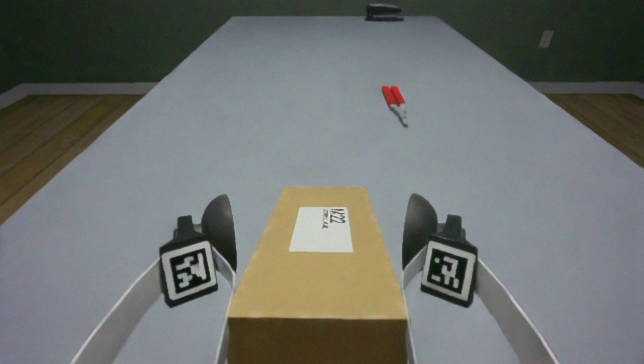

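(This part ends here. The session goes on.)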